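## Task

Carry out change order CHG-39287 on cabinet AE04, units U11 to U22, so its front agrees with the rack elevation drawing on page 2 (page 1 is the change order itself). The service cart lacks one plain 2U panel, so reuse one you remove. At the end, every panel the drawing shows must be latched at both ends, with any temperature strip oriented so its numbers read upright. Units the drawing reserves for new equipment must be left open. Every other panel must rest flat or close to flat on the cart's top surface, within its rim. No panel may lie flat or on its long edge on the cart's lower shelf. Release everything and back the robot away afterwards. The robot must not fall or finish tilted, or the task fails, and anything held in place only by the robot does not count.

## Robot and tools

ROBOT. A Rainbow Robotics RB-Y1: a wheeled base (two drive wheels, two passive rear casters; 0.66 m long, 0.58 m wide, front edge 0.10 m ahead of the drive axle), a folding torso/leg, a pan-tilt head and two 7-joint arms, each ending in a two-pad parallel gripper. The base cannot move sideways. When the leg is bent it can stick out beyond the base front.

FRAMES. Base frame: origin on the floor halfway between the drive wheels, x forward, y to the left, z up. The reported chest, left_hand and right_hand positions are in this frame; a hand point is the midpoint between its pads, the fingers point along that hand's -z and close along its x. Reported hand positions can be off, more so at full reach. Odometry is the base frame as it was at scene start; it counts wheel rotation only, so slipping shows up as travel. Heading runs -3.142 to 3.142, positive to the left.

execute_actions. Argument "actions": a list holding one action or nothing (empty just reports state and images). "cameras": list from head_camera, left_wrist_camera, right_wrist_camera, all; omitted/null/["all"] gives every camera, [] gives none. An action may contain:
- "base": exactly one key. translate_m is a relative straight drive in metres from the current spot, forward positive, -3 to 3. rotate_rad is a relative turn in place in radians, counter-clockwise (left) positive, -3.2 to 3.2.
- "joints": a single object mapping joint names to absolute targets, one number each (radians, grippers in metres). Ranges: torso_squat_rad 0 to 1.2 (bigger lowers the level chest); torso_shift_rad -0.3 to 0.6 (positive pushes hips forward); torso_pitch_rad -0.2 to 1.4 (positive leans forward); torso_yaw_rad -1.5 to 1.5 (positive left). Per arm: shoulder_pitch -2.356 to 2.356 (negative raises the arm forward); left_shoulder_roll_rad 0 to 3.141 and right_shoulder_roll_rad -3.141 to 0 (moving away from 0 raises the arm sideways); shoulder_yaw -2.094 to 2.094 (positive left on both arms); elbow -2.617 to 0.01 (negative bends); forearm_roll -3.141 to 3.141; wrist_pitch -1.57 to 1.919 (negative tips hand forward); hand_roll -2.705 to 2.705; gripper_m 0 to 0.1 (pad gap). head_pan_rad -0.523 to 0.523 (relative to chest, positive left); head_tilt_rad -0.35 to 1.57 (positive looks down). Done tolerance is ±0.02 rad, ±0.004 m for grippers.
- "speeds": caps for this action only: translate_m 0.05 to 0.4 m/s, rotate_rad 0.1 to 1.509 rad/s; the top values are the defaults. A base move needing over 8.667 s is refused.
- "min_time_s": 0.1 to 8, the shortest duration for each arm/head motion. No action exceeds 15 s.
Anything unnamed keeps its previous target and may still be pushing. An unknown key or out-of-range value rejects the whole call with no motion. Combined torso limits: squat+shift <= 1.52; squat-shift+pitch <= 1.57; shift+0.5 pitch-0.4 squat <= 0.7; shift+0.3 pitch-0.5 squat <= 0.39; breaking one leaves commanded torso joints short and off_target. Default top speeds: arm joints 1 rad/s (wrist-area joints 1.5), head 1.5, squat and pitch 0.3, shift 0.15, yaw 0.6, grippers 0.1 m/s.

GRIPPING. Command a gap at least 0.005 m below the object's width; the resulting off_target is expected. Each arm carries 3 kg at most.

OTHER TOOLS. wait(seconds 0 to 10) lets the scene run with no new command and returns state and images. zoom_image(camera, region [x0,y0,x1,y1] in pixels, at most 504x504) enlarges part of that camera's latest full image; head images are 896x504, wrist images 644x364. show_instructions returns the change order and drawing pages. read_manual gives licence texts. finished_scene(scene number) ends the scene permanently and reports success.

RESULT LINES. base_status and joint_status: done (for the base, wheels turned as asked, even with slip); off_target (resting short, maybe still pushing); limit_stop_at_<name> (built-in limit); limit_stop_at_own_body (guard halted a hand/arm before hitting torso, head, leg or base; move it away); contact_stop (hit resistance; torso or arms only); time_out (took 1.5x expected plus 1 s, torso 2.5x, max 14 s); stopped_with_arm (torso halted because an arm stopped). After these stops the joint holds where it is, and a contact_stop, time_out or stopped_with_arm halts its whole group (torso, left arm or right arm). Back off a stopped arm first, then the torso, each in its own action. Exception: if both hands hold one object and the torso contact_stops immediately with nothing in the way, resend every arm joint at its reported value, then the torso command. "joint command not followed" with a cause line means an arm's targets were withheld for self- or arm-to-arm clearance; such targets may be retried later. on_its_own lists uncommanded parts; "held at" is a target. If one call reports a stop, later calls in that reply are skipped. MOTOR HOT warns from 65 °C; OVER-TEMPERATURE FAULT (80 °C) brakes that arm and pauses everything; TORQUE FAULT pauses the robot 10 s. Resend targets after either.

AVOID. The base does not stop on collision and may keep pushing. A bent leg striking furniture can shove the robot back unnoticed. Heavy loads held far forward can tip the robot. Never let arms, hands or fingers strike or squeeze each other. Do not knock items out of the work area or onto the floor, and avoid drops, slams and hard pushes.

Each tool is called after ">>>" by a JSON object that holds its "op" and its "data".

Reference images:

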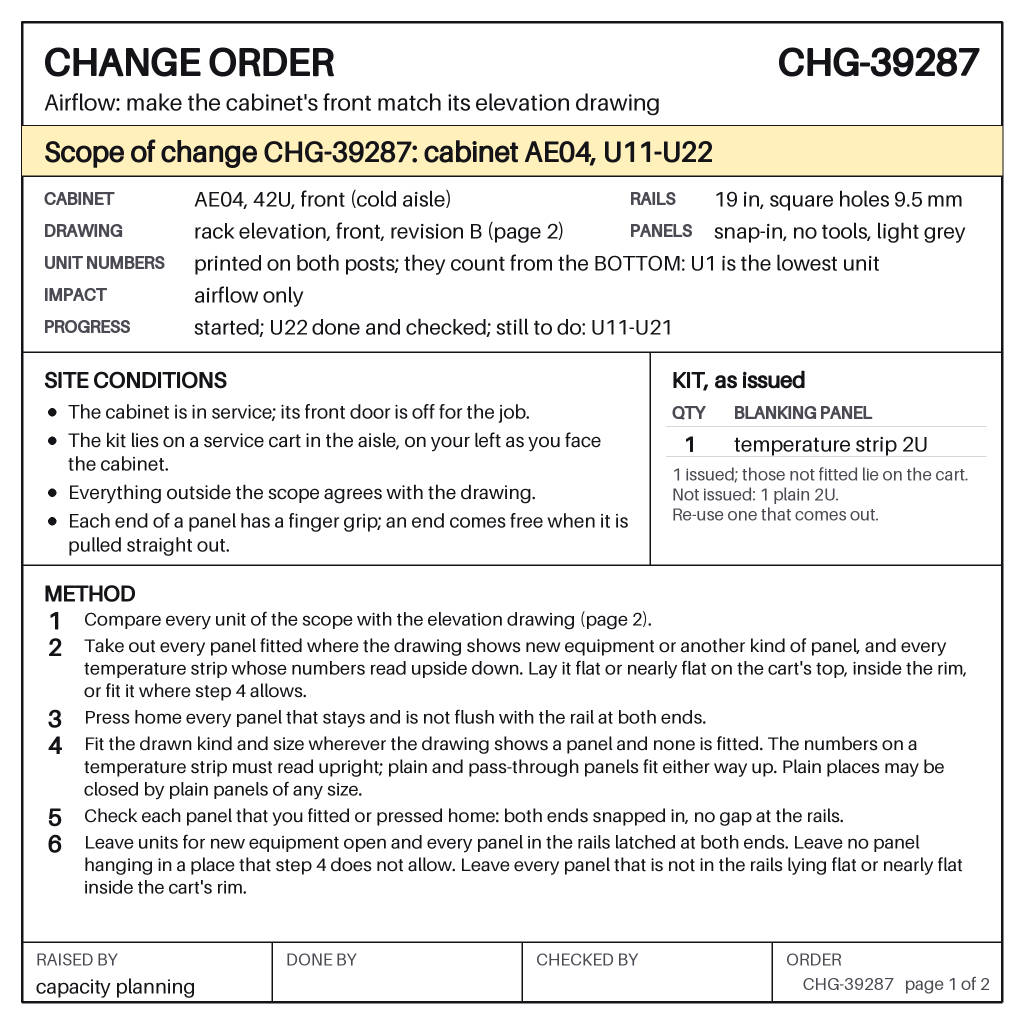

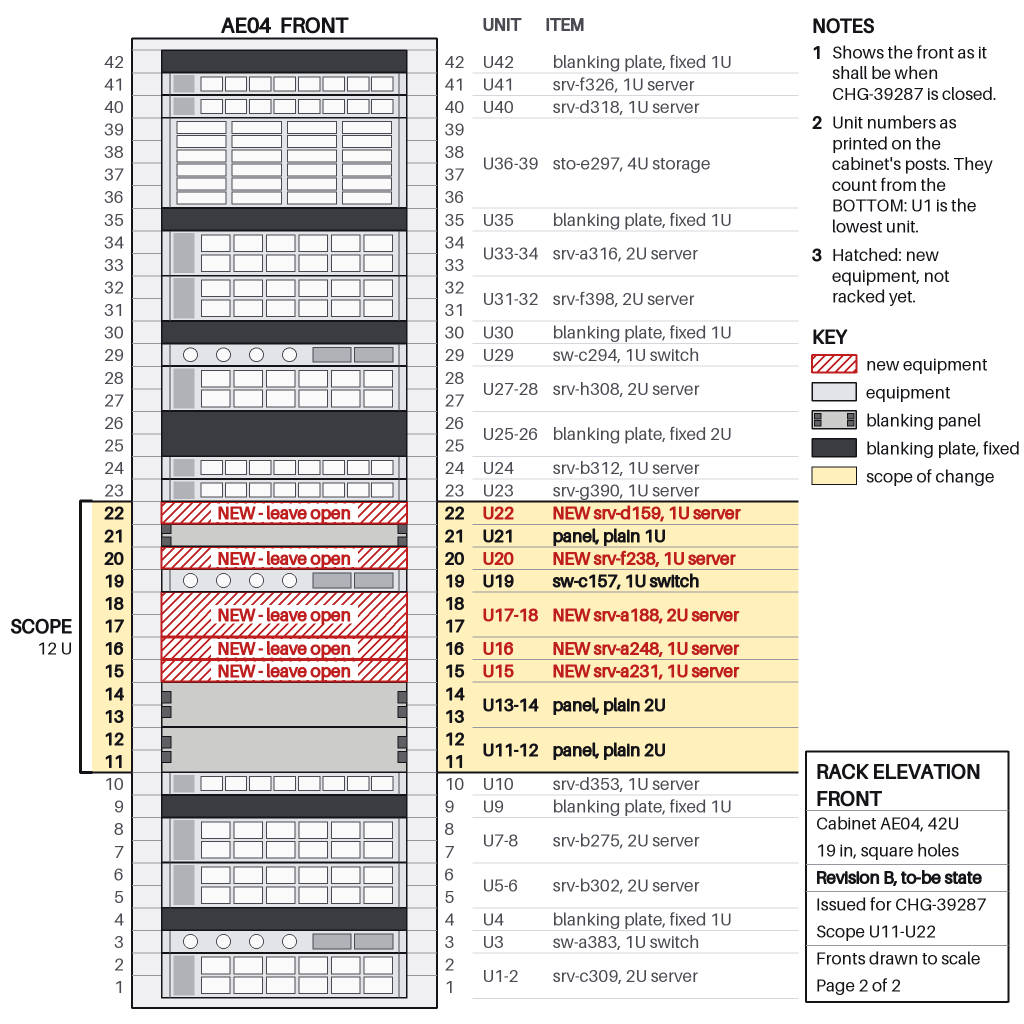

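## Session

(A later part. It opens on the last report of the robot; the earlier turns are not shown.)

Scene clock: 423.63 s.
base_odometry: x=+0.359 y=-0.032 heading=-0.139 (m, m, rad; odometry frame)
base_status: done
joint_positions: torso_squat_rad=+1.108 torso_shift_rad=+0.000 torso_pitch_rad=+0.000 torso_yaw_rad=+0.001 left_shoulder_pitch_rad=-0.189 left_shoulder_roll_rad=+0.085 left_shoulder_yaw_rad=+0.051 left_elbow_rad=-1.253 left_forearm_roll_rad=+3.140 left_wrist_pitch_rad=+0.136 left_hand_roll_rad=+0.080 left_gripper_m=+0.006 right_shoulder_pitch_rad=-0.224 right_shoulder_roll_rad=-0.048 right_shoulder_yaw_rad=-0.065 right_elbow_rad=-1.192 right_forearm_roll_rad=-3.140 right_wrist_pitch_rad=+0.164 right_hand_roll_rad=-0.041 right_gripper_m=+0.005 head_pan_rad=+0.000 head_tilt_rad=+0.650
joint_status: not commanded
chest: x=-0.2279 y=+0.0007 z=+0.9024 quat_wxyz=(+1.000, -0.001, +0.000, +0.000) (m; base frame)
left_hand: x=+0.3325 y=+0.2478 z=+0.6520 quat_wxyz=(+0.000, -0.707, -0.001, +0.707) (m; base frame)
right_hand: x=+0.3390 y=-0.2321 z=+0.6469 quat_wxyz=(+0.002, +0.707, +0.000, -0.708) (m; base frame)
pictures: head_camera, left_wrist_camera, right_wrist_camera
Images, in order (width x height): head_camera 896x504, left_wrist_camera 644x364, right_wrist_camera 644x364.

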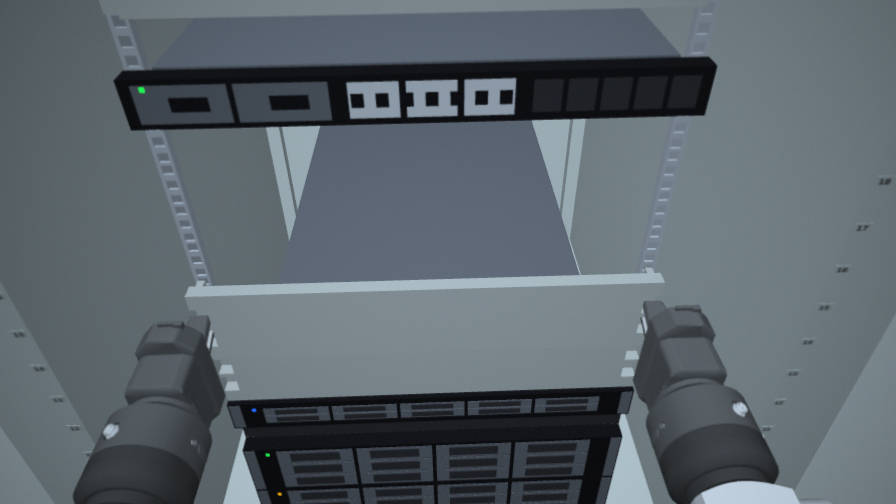

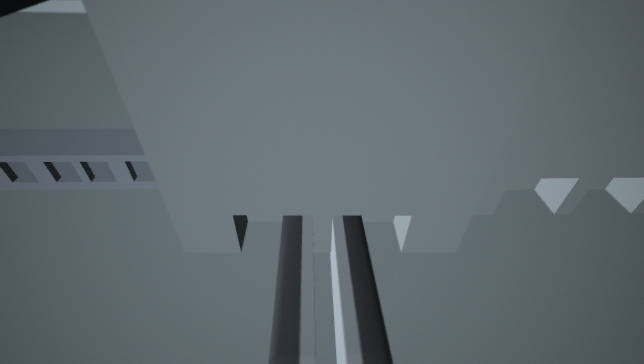

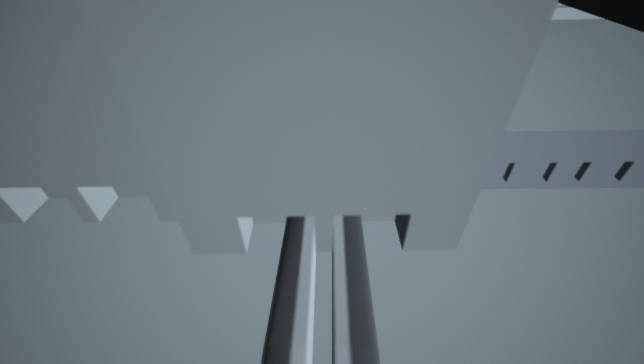

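>>> {"op": "execute_actions", "data": {"actions": [{"base": {"translate_m": 0.016}, "speeds": {"translate_m": 0.05}}]}}

Scene clock: 426.63 s.
base_odometry: x=+0.374 y=-0.035 heading=-0.140 (m, m, rad; odometry frame)
base_status: done
joint_positions: torso_squat_rad=+1.108 torso_shift_rad=+0.000 torso_pitch_rad=+0.000 torso_yaw_rad=+0.000 left_shoulder_pitch_rad=-0.188 left_shoulder_roll_rad=+0.085 left_shoulder_yaw_rad=+0.051 left_elbow_rad=-1.252 left_forearm_roll_rad=+3.140 left_wrist_pitch_rad=+0.136 left_hand_roll_rad=+0.080 left_gripper_m=+0.006 right_shoulder_pitch_rad=-0.223 right_shoulder_roll_rad=-0.048 right_shoulder_yaw_rad=-0.065 right_elbow_rad=-1.192 right_forearm_roll_rad=-3.140 right_wrist_pitch_rad=+0.164 right_hand_roll_rad=-0.041 right_gripper_m=+0.005 head_pan_rad=+0.000 head_tilt_rad=+0.650
joint_status: not commanded
chest: x=-0.2281 y=+0.0007 z=+0.9024 quat_wxyz=(+1.000, -0.001, +0.000, +0.000) (m; base frame)
left_hand: x=+0.3322 y=+0.2479 z=+0.6518 quat_wxyz=(+0.000, -0.707, -0.001, +0.707) (m; base frame)
right_hand: x=+0.3387 y=-0.2321 z=+0.6471 quat_wxyz=(+0.002, +0.707, +0.000, -0.707) (m; base frame)
pictures: head_camera, left_wrist_camera, right_wrist_camera
Images, in order (width x height): head_camera 896x504, left_wrist_camera 644x364, right_wrist_camera 644x364.

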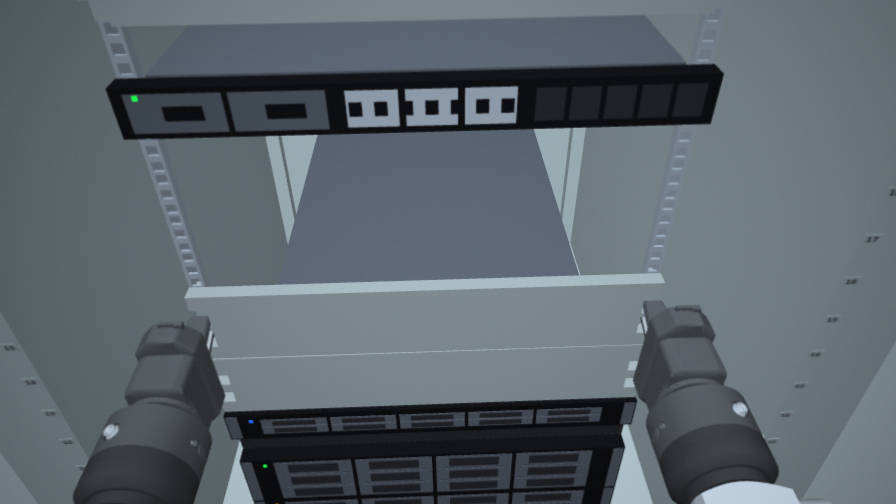

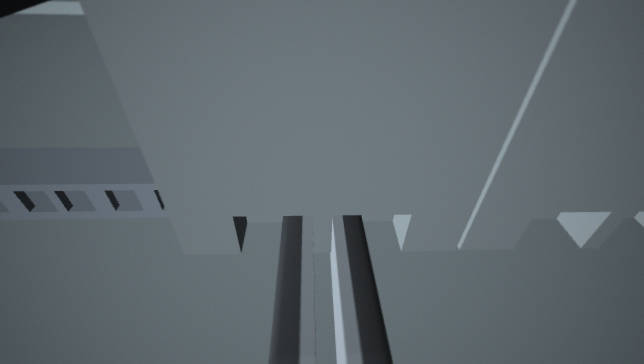

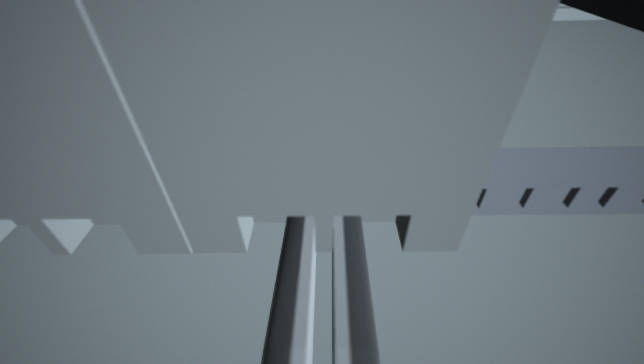

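>>> {"op": "zoom_image", "data": {"camera": "left_wrist_camera", "region": [404, 130, 644, 290]}}

>>> {"op": "zoom_image", "data": {"camera": "right_wrist_camera", "region": [0, 130, 240, 290]}}

Region (404, 130, 644, 290) of left_wrist_camera's 644x364 image, scaled by 2.100, with more detail than that image has.

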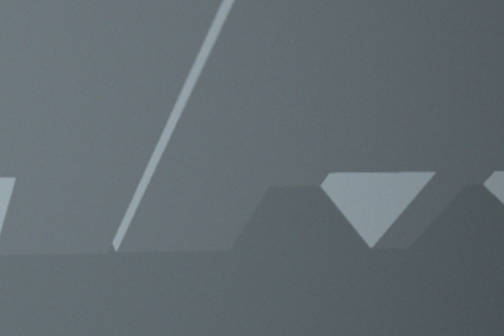

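Region (0, 130, 240, 290) of right_wrist_camera's 644x364 image, scaled by 2.100, with more detail than that image has.

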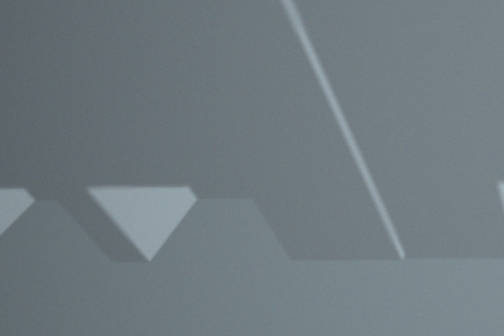

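>>> {"op": "execute_actions", "data": {"actions": [{"base": {"translate_m": 0.004}, "speeds": {"translate_m": 0.05}}]}}

>>> {"op": "zoom_image", "data": {"camera": "left_wrist_camera", "region": [404, 130, 644, 290]}}

>>> {"op": "zoom_image", "data": {"camera": "right_wrist_camera", "region": [0, 130, 240, 290]}}

Scene clock: 434.90 s.
base_odometry: x=+0.378 y=-0.035 heading=-0.140 (m, m, rad; odometry frame)
base_status: done
joint_positions: torso_squat_rad=+1.108 torso_shift_rad=+0.000 torso_pitch_rad=-0.001 torso_yaw_rad=+0.000 left_shoulder_pitch_rad=-0.186 left_shoulder_roll_rad=+0.085 left_shoulder_yaw_rad=+0.051 left_elbow_rad=-1.253 left_forearm_roll_rad=+3.140 left_wrist_pitch_rad=+0.136 left_hand_roll_rad=+0.080 left_gripper_m=+0.006 right_shoulder_pitch_rad=-0.221 right_shoulder_roll_rad=-0.048 right_shoulder_yaw_rad=-0.065 right_elbow_rad=-1.192 right_forearm_roll_rad=-3.140 right_wrist_pitch_rad=+0.165 right_hand_roll_rad=-0.041 right_gripper_m=+0.005 head_pan_rad=+0.000 head_tilt_rad=+0.650
joint_status: not commanded
chest: x=-0.2286 y=+0.0007 z=+0.9023 quat_wxyz=(+1.000, -0.001, -0.001, +0.000) (m; base frame)
left_hand: x=+0.3314 y=+0.2481 z=+0.6515 quat_wxyz=(-0.001, -0.707, -0.001, +0.707) (m; base frame)
right_hand: x=+0.3379 y=-0.2323 z=+0.6467 quat_wxyz=(+0.002, +0.707, +0.000, -0.707) (m; base frame)
pictures: head_camera, left_wrist_camera, right_wrist_camera
Images, in order (width x height): head_camera 896x504, left_wrist_camera 644x364, right_wrist_camera 644x364.

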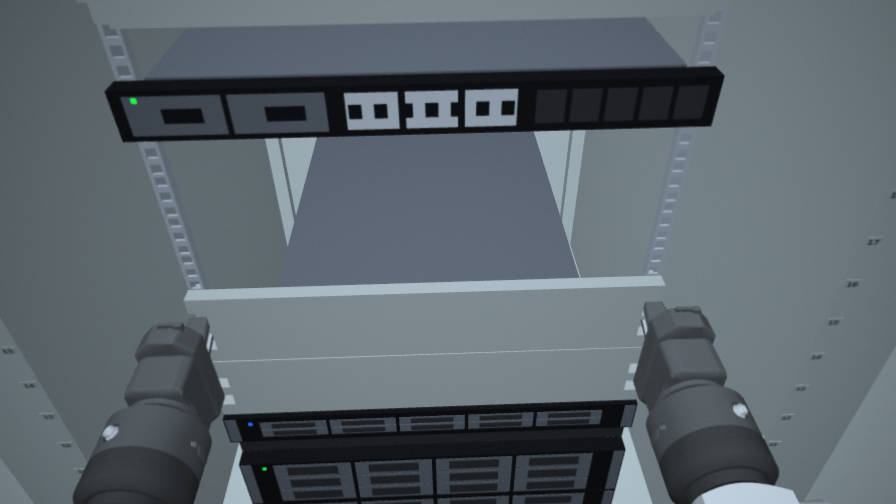

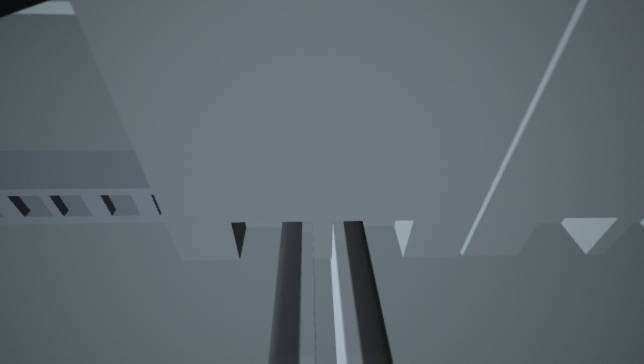

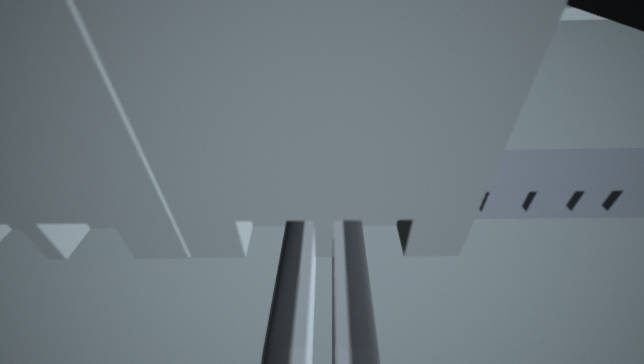

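Region (404, 130, 644, 290) of left_wrist_camera's 644x364 image, scaled by 2.100, with more detail than that image has.

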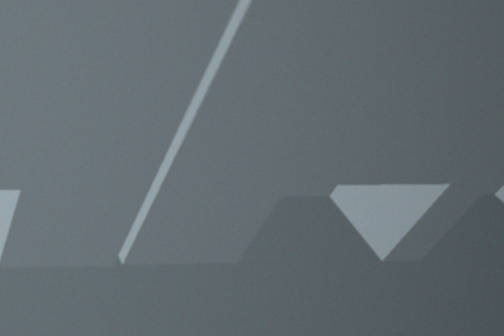

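Region (0, 130, 240, 290) of right_wrist_camera's 644x364 image, scaled by 2.100, with more detail than that image has.

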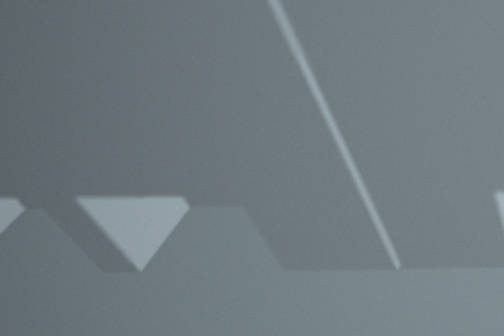

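>>> {"op": "zoom_image", "data": {"camera": "head_camera", "region": [160, 250, 280, 350]}}

>>> {"op": "zoom_image", "data": {"camera": "head_camera", "region": [590, 240, 710, 340]}}

Region (160, 250, 280, 350) of head_camera's 896x504 image, scaled by 4.200, with more detail than that image has.

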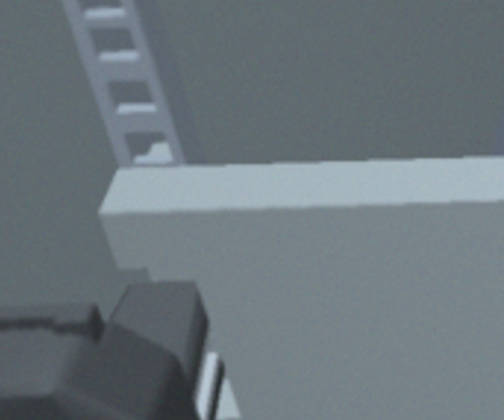

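Region (590, 240, 710, 340) of head_camera's 896x504 image, scaled by 4.200, with more detail than that image has.

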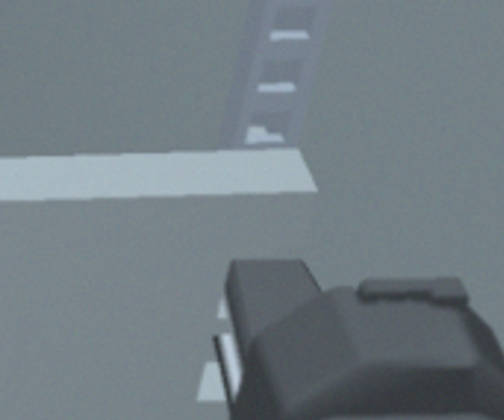

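>>> {"op": "execute_actions", "data": {"actions": [{"base": {"translate_m": -0.002}, "speeds": {"translate_m": 0.05}}], "cameras": []}}

>>> {"op": "execute_actions", "data": {"actions": [{"joints": {"left_gripper_m": 0.022, "right_gripper_m": 0.022}}]}}

Scene clock: 456.47 s.
base_odometry: x=+0.376 y=-0.035 heading=-0.140 (m, m, rad; odometry frame)
base_status: done
joint_positions: torso_squat_rad=+1.108 torso_shift_rad=+0.000 torso_pitch_rad=-0.001 torso_yaw_rad=+0.000 left_shoulder_pitch_rad=-0.188 left_shoulder_roll_rad=+0.085 left_shoulder_yaw_rad=+0.051 left_elbow_rad=-1.253 left_forearm_roll_rad=+3.140 left_wrist_pitch_rad=+0.136 left_hand_roll_rad=+0.080 left_gripper_m=+0.006 right_shoulder_pitch_rad=-0.224 right_shoulder_roll_rad=-0.048 right_shoulder_yaw_rad=-0.065 right_elbow_rad=-1.192 right_forearm_roll_rad=-3.140 right_wrist_pitch_rad=+0.164 right_hand_roll_rad=-0.041 right_gripper_m=+0.005 head_pan_rad=+0.000 head_tilt_rad=+0.650
joint_status: not commanded
chest: x=-0.2282 y=+0.0007 z=+0.9024 quat_wxyz=(+1.000, -0.001, +0.000, +0.000) (m; base frame)
left_hand: x=+0.3322 y=+0.2478 z=+0.6520 quat_wxyz=(+0.000, -0.707, -0.001, +0.707) (m; base frame)
right_hand: x=+0.3389 y=-0.2321 z=+0.6474 quat_wxyz=(+0.002, +0.707, +0.000, -0.707) (m; base frame)
pictures: none
No camera images: the call's "cameras" was empty. Leave "cameras" out to get every camera's image.

Scene clock: 457.17 s.
base_odometry: x=+0.376 y=-0.035 heading=-0.140 (m, m, rad; odometry frame)
base_status: not commanded
joint_positions: torso_squat_rad=+1.108 torso_shift_rad=+0.000 torso_pitch_rad=-0.001 torso_yaw_rad=+0.000 left_shoulder_pitch_rad=-0.189 left_shoulder_roll_rad=+0.085 left_shoulder_yaw_rad=+0.051 left_elbow_rad=-1.253 left_forearm_roll_rad=+3.140 left_wrist_pitch_rad=+0.136 left_hand_roll_rad=+0.080 left_gripper_m=+0.022 right_shoulder_pitch_rad=-0.224 right_shoulder_roll_rad=-0.048 right_shoulder_yaw_rad=-0.065 right_elbow_rad=-1.192 right_forearm_roll_rad=-3.140 right_wrist_pitch_rad=+0.164 right_hand_roll_rad=-0.041 right_gripper_m=+0.022 head_pan_rad=+0.000 head_tilt_rad=+0.650
joint_status: all done
chest: x=-0.2282 y=+0.0007 z=+0.9024 quat_wxyz=(+1.000, -0.001, +0.000, +0.000) (m; base frame)
left_hand: x=+0.3323 y=+0.2477 z=+0.6522 quat_wxyz=(+0.000, -0.707, -0.001, +0.707) (m; base frame)
right_hand: x=+0.3389 y=-0.2321 z=+0.6473 quat_wxyz=(+0.002, +0.707, +0.000, -0.707) (m; base frame)
pictures: head_camera, left_wrist_camera, right_wrist_camera
Images, in order (width x height): head_camera 896x504, left_wrist_camera 644x364, right_wrist_camera 644x364.

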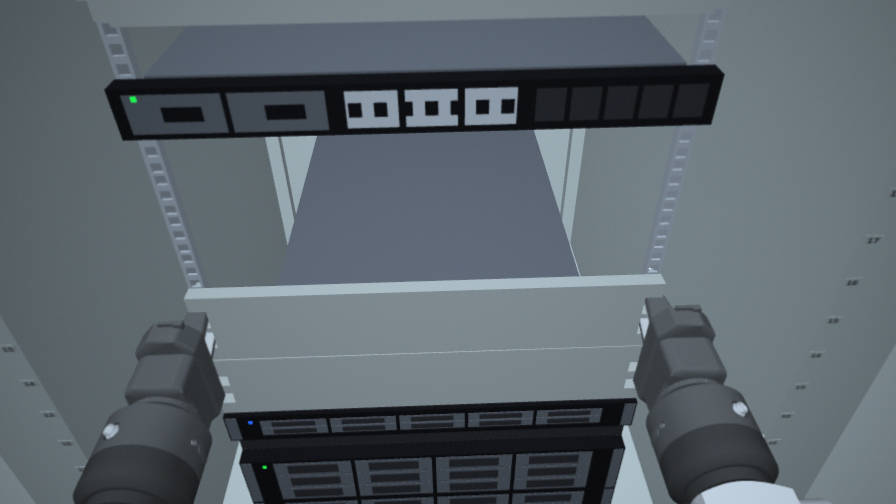

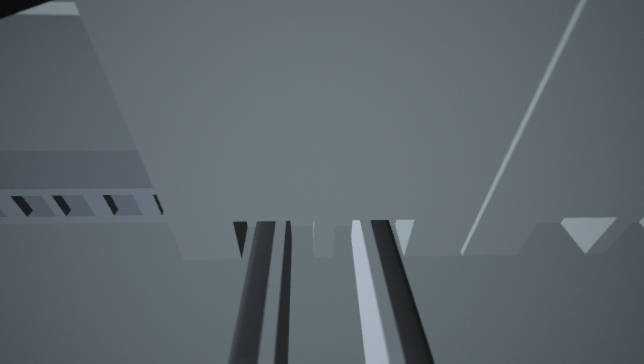

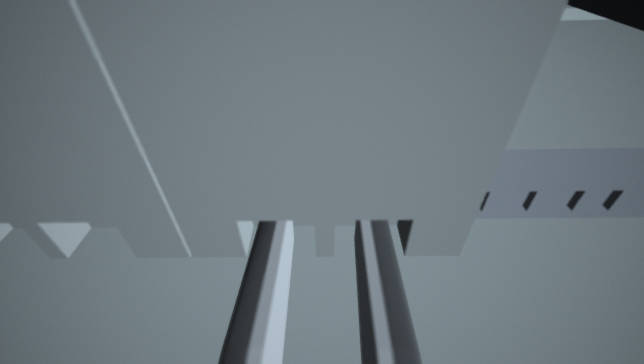

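>>> {"op": "execute_actions", "data": {"actions": [{"base": {"translate_m": -0.045}, "speeds": {"translate_m": 0.1}}]}}

>>> {"op": "zoom_image", "data": {"camera": "left_wrist_camera", "region": [300, 60, 644, 260]}}

>>> {"op": "zoom_image", "data": {"camera": "right_wrist_camera", "region": [0, 60, 344, 260]}}

Scene clock: 469.40 s.
base_odometry: x=+0.331 y=-0.028 heading=-0.139 (m, m, rad; odometry frame)
base_status: done
joint_positions: torso_squat_rad=+1.108 torso_shift_rad=+0.000 torso_pitch_rad=+0.000 torso_yaw_rad=+0.000 left_shoulder_pitch_rad=-0.189 left_shoulder_roll_rad=+0.085 left_shoulder_yaw_rad=+0.051 left_elbow_rad=-1.253 left_forearm_roll_rad=+3.140 left_wrist_pitch_rad=+0.136 left_hand_roll_rad=+0.080 left_gripper_m=+0.022 right_shoulder_pitch_rad=-0.224 right_shoulder_roll_rad=-0.048 right_shoulder_yaw_rad=-0.065 right_elbow_rad=-1.192 right_forearm_roll_rad=-3.140 right_wrist_pitch_rad=+0.164 right_hand_roll_rad=-0.041 right_gripper_m=+0.022 head_pan_rad=+0.000 head_tilt_rad=+0.650
joint_status: not commanded
chest: x=-0.2280 y=+0.0007 z=+0.9024 quat_wxyz=(+1.000, -0.001, +0.000, +0.000) (m; base frame)
left_hand: x=+0.3325 y=+0.2477 z=+0.6522 quat_wxyz=(+0.000, -0.707, -0.001, +0.707) (m; base frame)
right_hand: x=+0.3390 y=-0.2320 z=+0.6471 quat_wxyz=(+0.002, +0.707, +0.000, -0.707) (m; base frame)
pictures: head_camera, left_wrist_camera, right_wrist_camera
Images, in order (width x height): head_camera 896x504, left_wrist_camera 644x364, right_wrist_camera 644x364.

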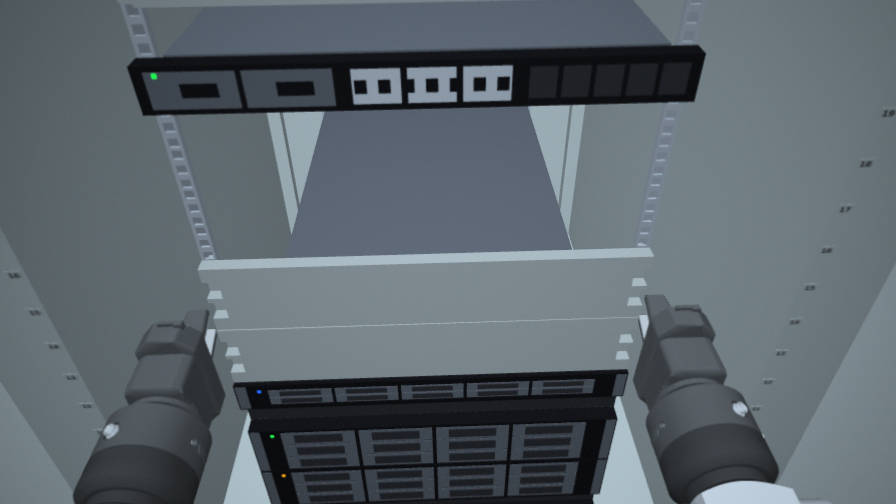

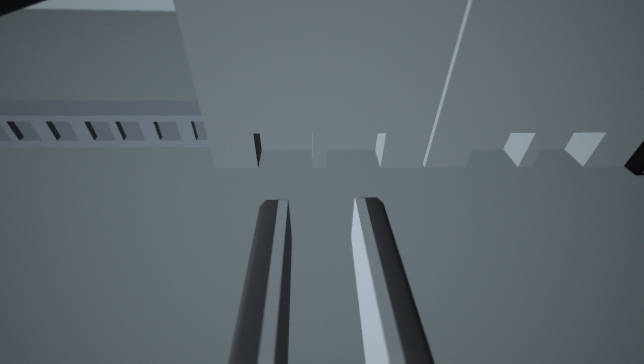

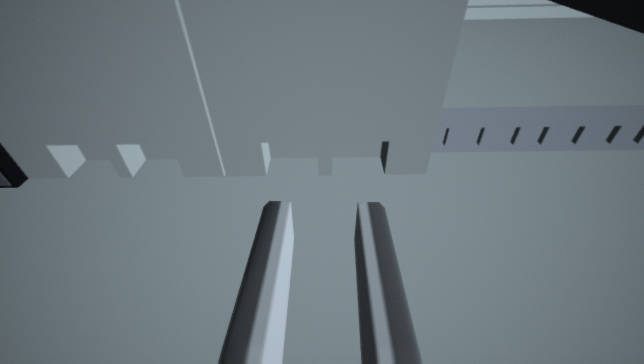

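Region (300, 60, 644, 260) of left_wrist_camera's 644x364 image, scaled by 1.465, with more detail than that image has; it fills the top 293 rows of this view, and the rest is white.

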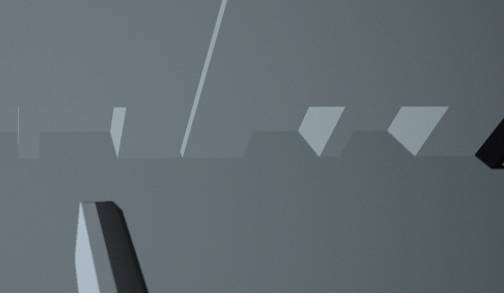

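Region (0, 60, 344, 260) of right_wrist_camera's 644x364 image, scaled by 1.465, with more detail than that image has; it fills the top 293 rows of this view, and the rest is white.

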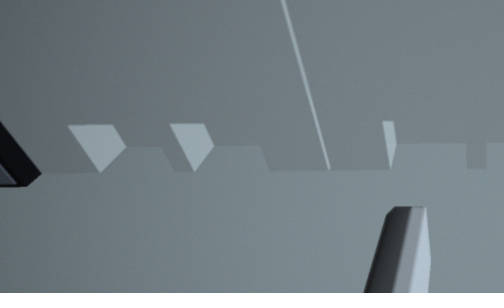

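>>> {"op": "execute_actions", "data": {"actions": [{"joints": {"torso_squat_rad": 0.396, "head_tilt_rad": 0.6}}]}}

>>> {"op": "zoom_image", "data": {"camera": "left_wrist_camera", "region": [160, 60, 480, 260]}}

>>> {"op": "zoom_image", "data": {"camera": "right_wrist_camera", "region": [160, 60, 480, 260]}}

Scene clock: 479.13 s.
base_odometry: x=+0.331 y=-0.028 heading=-0.139 (m, m, rad; odometry frame)
base_status: not commanded
joint_positions: torso_squat_rad=+0.396 torso_shift_rad=+0.000 torso_pitch_rad=+0.000 torso_yaw_rad=+0.000 left_shoulder_pitch_rad=-0.189 left_shoulder_roll_rad=+0.085 left_shoulder_yaw_rad=+0.051 left_elbow_rad=-1.253 left_forearm_roll_rad=+3.140 left_wrist_pitch_rad=+0.136 left_hand_roll_rad=+0.080 left_gripper_m=+0.022 right_shoulder_pitch_rad=-0.224 right_shoulder_roll_rad=-0.048 right_shoulder_yaw_rad=-0.065 right_elbow_rad=-1.192 right_forearm_roll_rad=-3.140 right_wrist_pitch_rad=+0.164 right_hand_roll_rad=-0.041 right_gripper_m=+0.022 head_pan_rad=+0.000 head_tilt_rad=+0.600
joint_status: all done
chest: x=-0.2278 y=+0.0010 z=+1.2357 quat_wxyz=(+1.000, -0.001, +0.000, +0.000) (m; base frame)
left_hand: x=+0.3326 y=+0.2480 z=+0.9854 quat_wxyz=(+0.000, -0.707, -0.001, +0.707) (m; base frame)
right_hand: x=+0.3391 y=-0.2317 z=+0.9803 quat_wxyz=(+0.002, +0.707, +0.000, -0.708) (m; base frame)
pictures: head_camera, left_wrist_camera, right_wrist_camera
Images, in order (width x height): head_camera 896x504, left_wrist_camera 644x364, right_wrist_camera 644x364.

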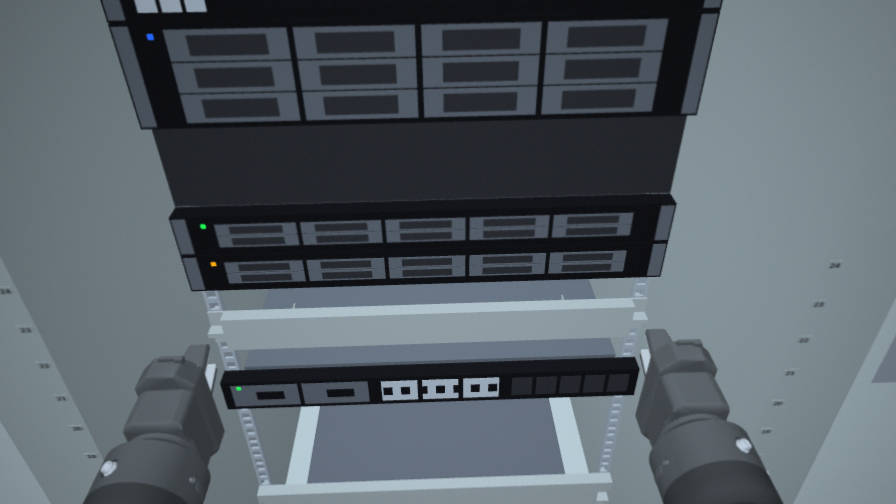

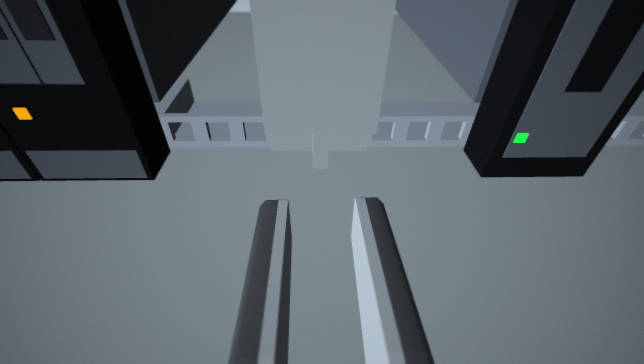

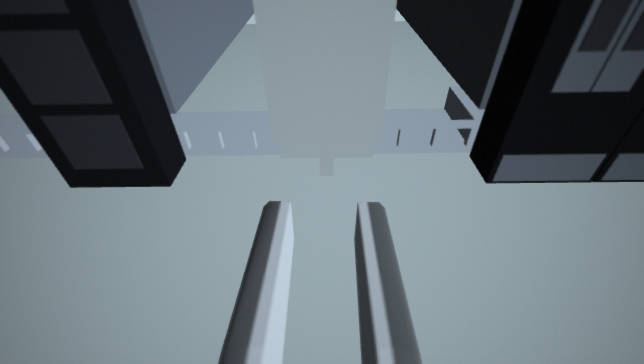

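Region (160, 60, 480, 260) of left_wrist_camera's 644x364 image, scaled by 1.575, with more detail than that image has; it fills the top 315 rows of this view, and the rest is white.

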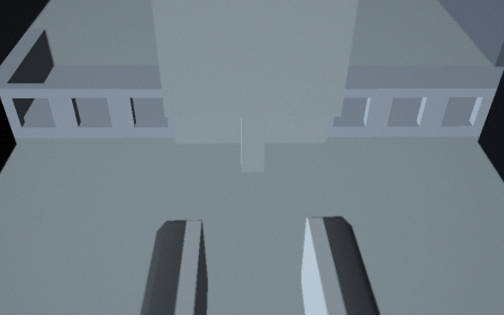

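Region (160, 60, 480, 260) of right_wrist_camera's 644x364 image, scaled by 1.575, with more detail than that image has; it fills the top 315 rows of this view, and the rest is white.

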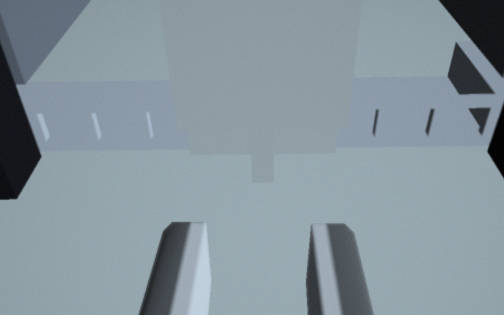

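>>> {"op": "zoom_image", "data": {"camera": "left_wrist_camera", "region": [240, 100, 400, 190]}}

>>> {"op": "zoom_image", "data": {"camera": "right_wrist_camera", "region": [245, 105, 405, 195]}}

Region (240, 100, 400, 190) of left_wrist_camera's 644x364 image, scaled by 3.150, with more detail than that image has; it fills the top 284 rows of this view, and the rest is white.

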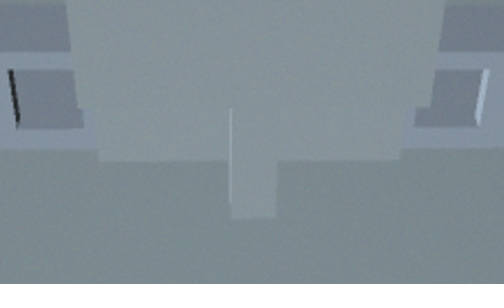

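Region (245, 105, 405, 195) of right_wrist_camera's 644x364 image, scaled by 3.150, with more detail than that image has; it fills the top 284 rows of this view, and the rest is white.

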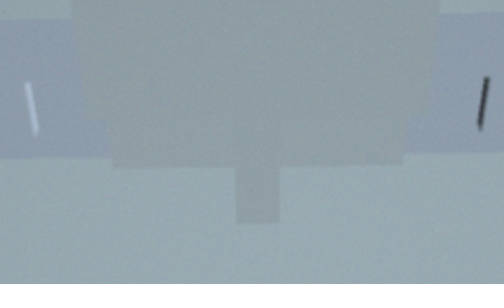

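>>> {"op": "zoom_image", "data": {"camera": "head_camera", "region": [190, 280, 310, 370]}}

>>> {"op": "zoom_image", "data": {"camera": "head_camera", "region": [550, 270, 670, 360]}}

Region (190, 280, 310, 370) of head_camera's 896x504 image, scaled by 4.200, with more detail than that image has; it fills the top 378 rows of this view, and the rest is white.

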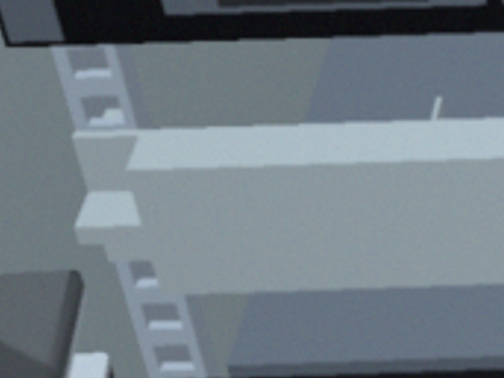

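Region (550, 270, 670, 360) of head_camera's 896x504 image, scaled by 4.200, with more detail than that image has; it fills the top 378 rows of this view, and the rest is white.

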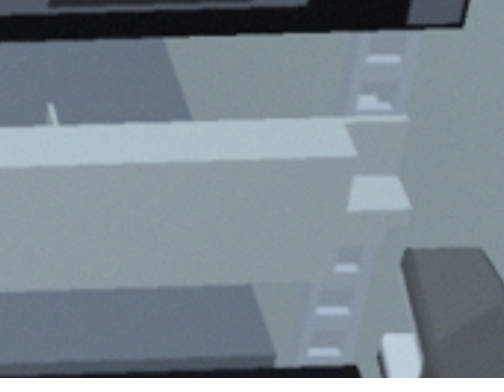

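>>> {"op": "execute_actions", "data": {"actions": [{"joints": {"head_tilt_rad": 0.9}, "base": {"translate_m": -0.10}}], "cameras": ["head_camera"]}}

Scene clock: 516.80 s.
base_odometry: x=+0.232 y=-0.015 heading=-0.139 (m, m, rad; odometry frame)
base_status: done
joint_positions: torso_squat_rad=+0.396 torso_shift_rad=+0.000 torso_pitch_rad=+0.000 torso_yaw_rad=+0.000 left_shoulder_pitch_rad=-0.189 left_shoulder_roll_rad=+0.085 left_shoulder_yaw_rad=+0.051 left_elbow_rad=-1.253 left_forearm_roll_rad=+3.140 left_wrist_pitch_rad=+0.136 left_hand_roll_rad=+0.080 left_gripper_m=+0.022 right_shoulder_pitch_rad=-0.224 right_shoulder_roll_rad=-0.048 right_shoulder_yaw_rad=-0.065 right_elbow_rad=-1.192 right_forearm_roll_rad=-3.140 right_wrist_pitch_rad=+0.164 right_hand_roll_rad=-0.041 right_gripper_m=+0.022 head_pan_rad=+0.000 head_tilt_rad=+0.900
joint_status: all done
chest: x=-0.2279 y=+0.0010 z=+1.2358 quat_wxyz=(+1.000, -0.001, +0.000, +0.000) (m; base frame)
left_hand: x=+0.3326 y=+0.2480 z=+0.9855 quat_wxyz=(+0.000, -0.707, -0.001, +0.707) (m; base frame)
right_hand: x=+0.3391 y=-0.2317 z=+0.9804 quat_wxyz=(+0.002, +0.707, +0.000, -0.707) (m; base frame)
pictures: head_camera
Images, in order (width x height): head_camera 896x504.

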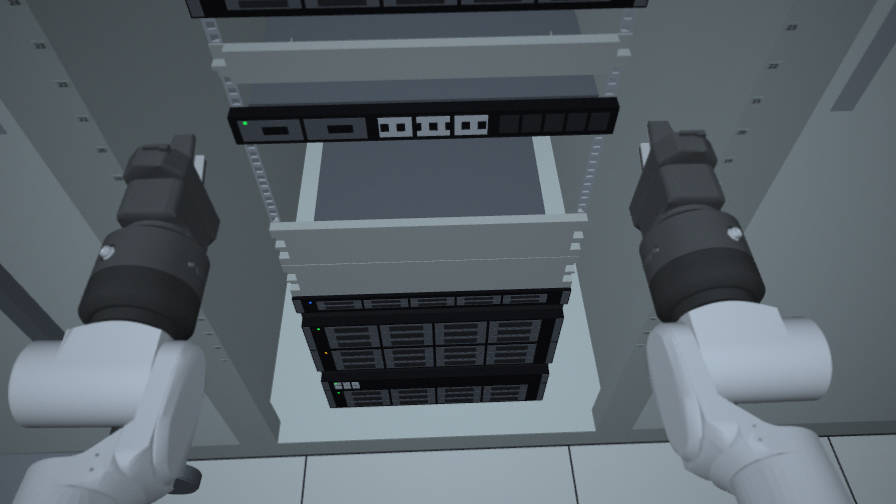

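>>> {"op": "zoom_image", "data": {"camera": "head_camera", "region": [260, 200, 430, 310]}}

>>> {"op": "zoom_image", "data": {"camera": "head_camera", "region": [430, 200, 600, 310]}}

Region (260, 200, 430, 310) of head_camera's 896x504 image, scaled by 2.965, with more detail than that image has; it fills the top 326 rows of this view, and the rest is white.

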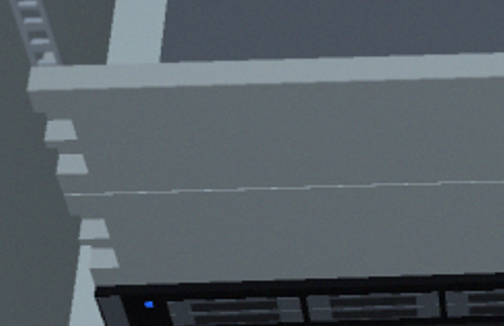

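Region (430, 200, 600, 310) of head_camera's 896x504 image, scaled by 2.965, with more detail than that image has; it fills the top 326 rows of this view, and the rest is white.

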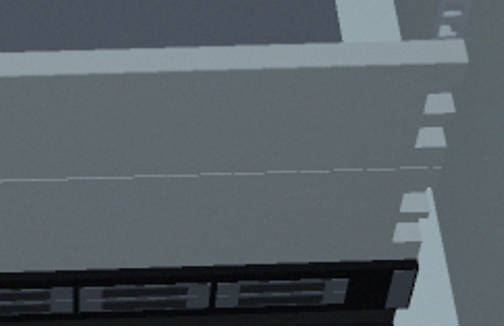

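>>> {"op": "execute_actions", "data": {"actions": [{"base": {"translate_m": -0.22}, "joints": {"head_tilt_rad": 0.7, "head_pan_rad": 0.3}}], "cameras": ["head_camera"]}}

Scene clock: 528.97 s.
base_odometry: x=+0.015 y=+0.016 heading=-0.140 (m, m, rad; odometry frame)
base_status: done
joint_positions: torso_squat_rad=+0.396 torso_shift_rad=+0.000 torso_pitch_rad=+0.000 torso_yaw_rad=+0.000 left_shoulder_pitch_rad=-0.189 left_shoulder_roll_rad=+0.085 left_shoulder_yaw_rad=+0.051 left_elbow_rad=-1.253 left_forearm_roll_rad=+3.140 left_wrist_pitch_rad=+0.136 left_hand_roll_rad=+0.080 left_gripper_m=+0.022 right_shoulder_pitch_rad=-0.224 right_shoulder_roll_rad=-0.048 right_shoulder_yaw_rad=-0.065 right_elbow_rad=-1.192 right_forearm_roll_rad=-3.140 right_wrist_pitch_rad=+0.164 right_hand_roll_rad=-0.041 right_gripper_m=+0.022 head_pan_rad=+0.300 head_tilt_rad=+0.700
joint_status: all done
chest: x=-0.2279 y=+0.0010 z=+1.2357 quat_wxyz=(+1.000, -0.001, +0.000, +0.000) (m; base frame)
left_hand: x=+0.3325 y=+0.2480 z=+0.9855 quat_wxyz=(+0.000, -0.707, -0.001, +0.707) (m; base frame)
right_hand: x=+0.3391 y=-0.2317 z=+0.9804 quat_wxyz=(+0.002, +0.707, +0.000, -0.707) (m; base frame)
pictures: head_camera
Images, in order (width x height): head_camera 896x504.

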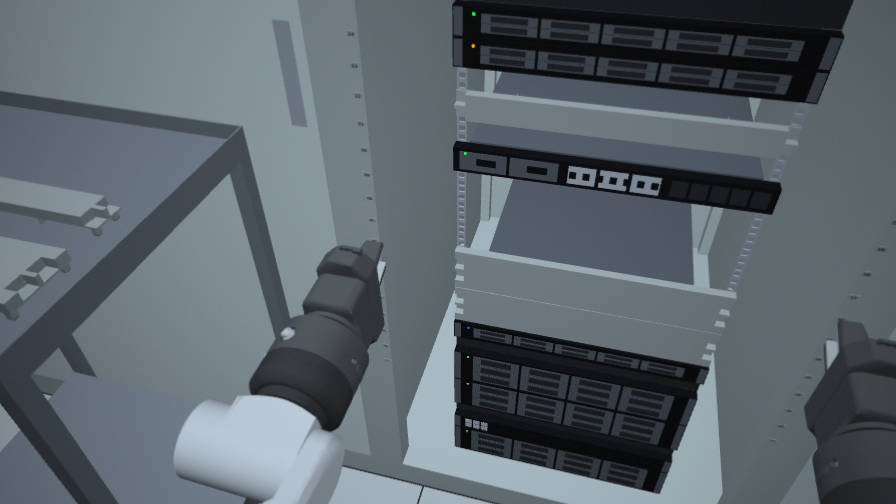

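>>> {"op": "finished_scene", "data": {"scene": 1}}

The scene is finished: the task was done.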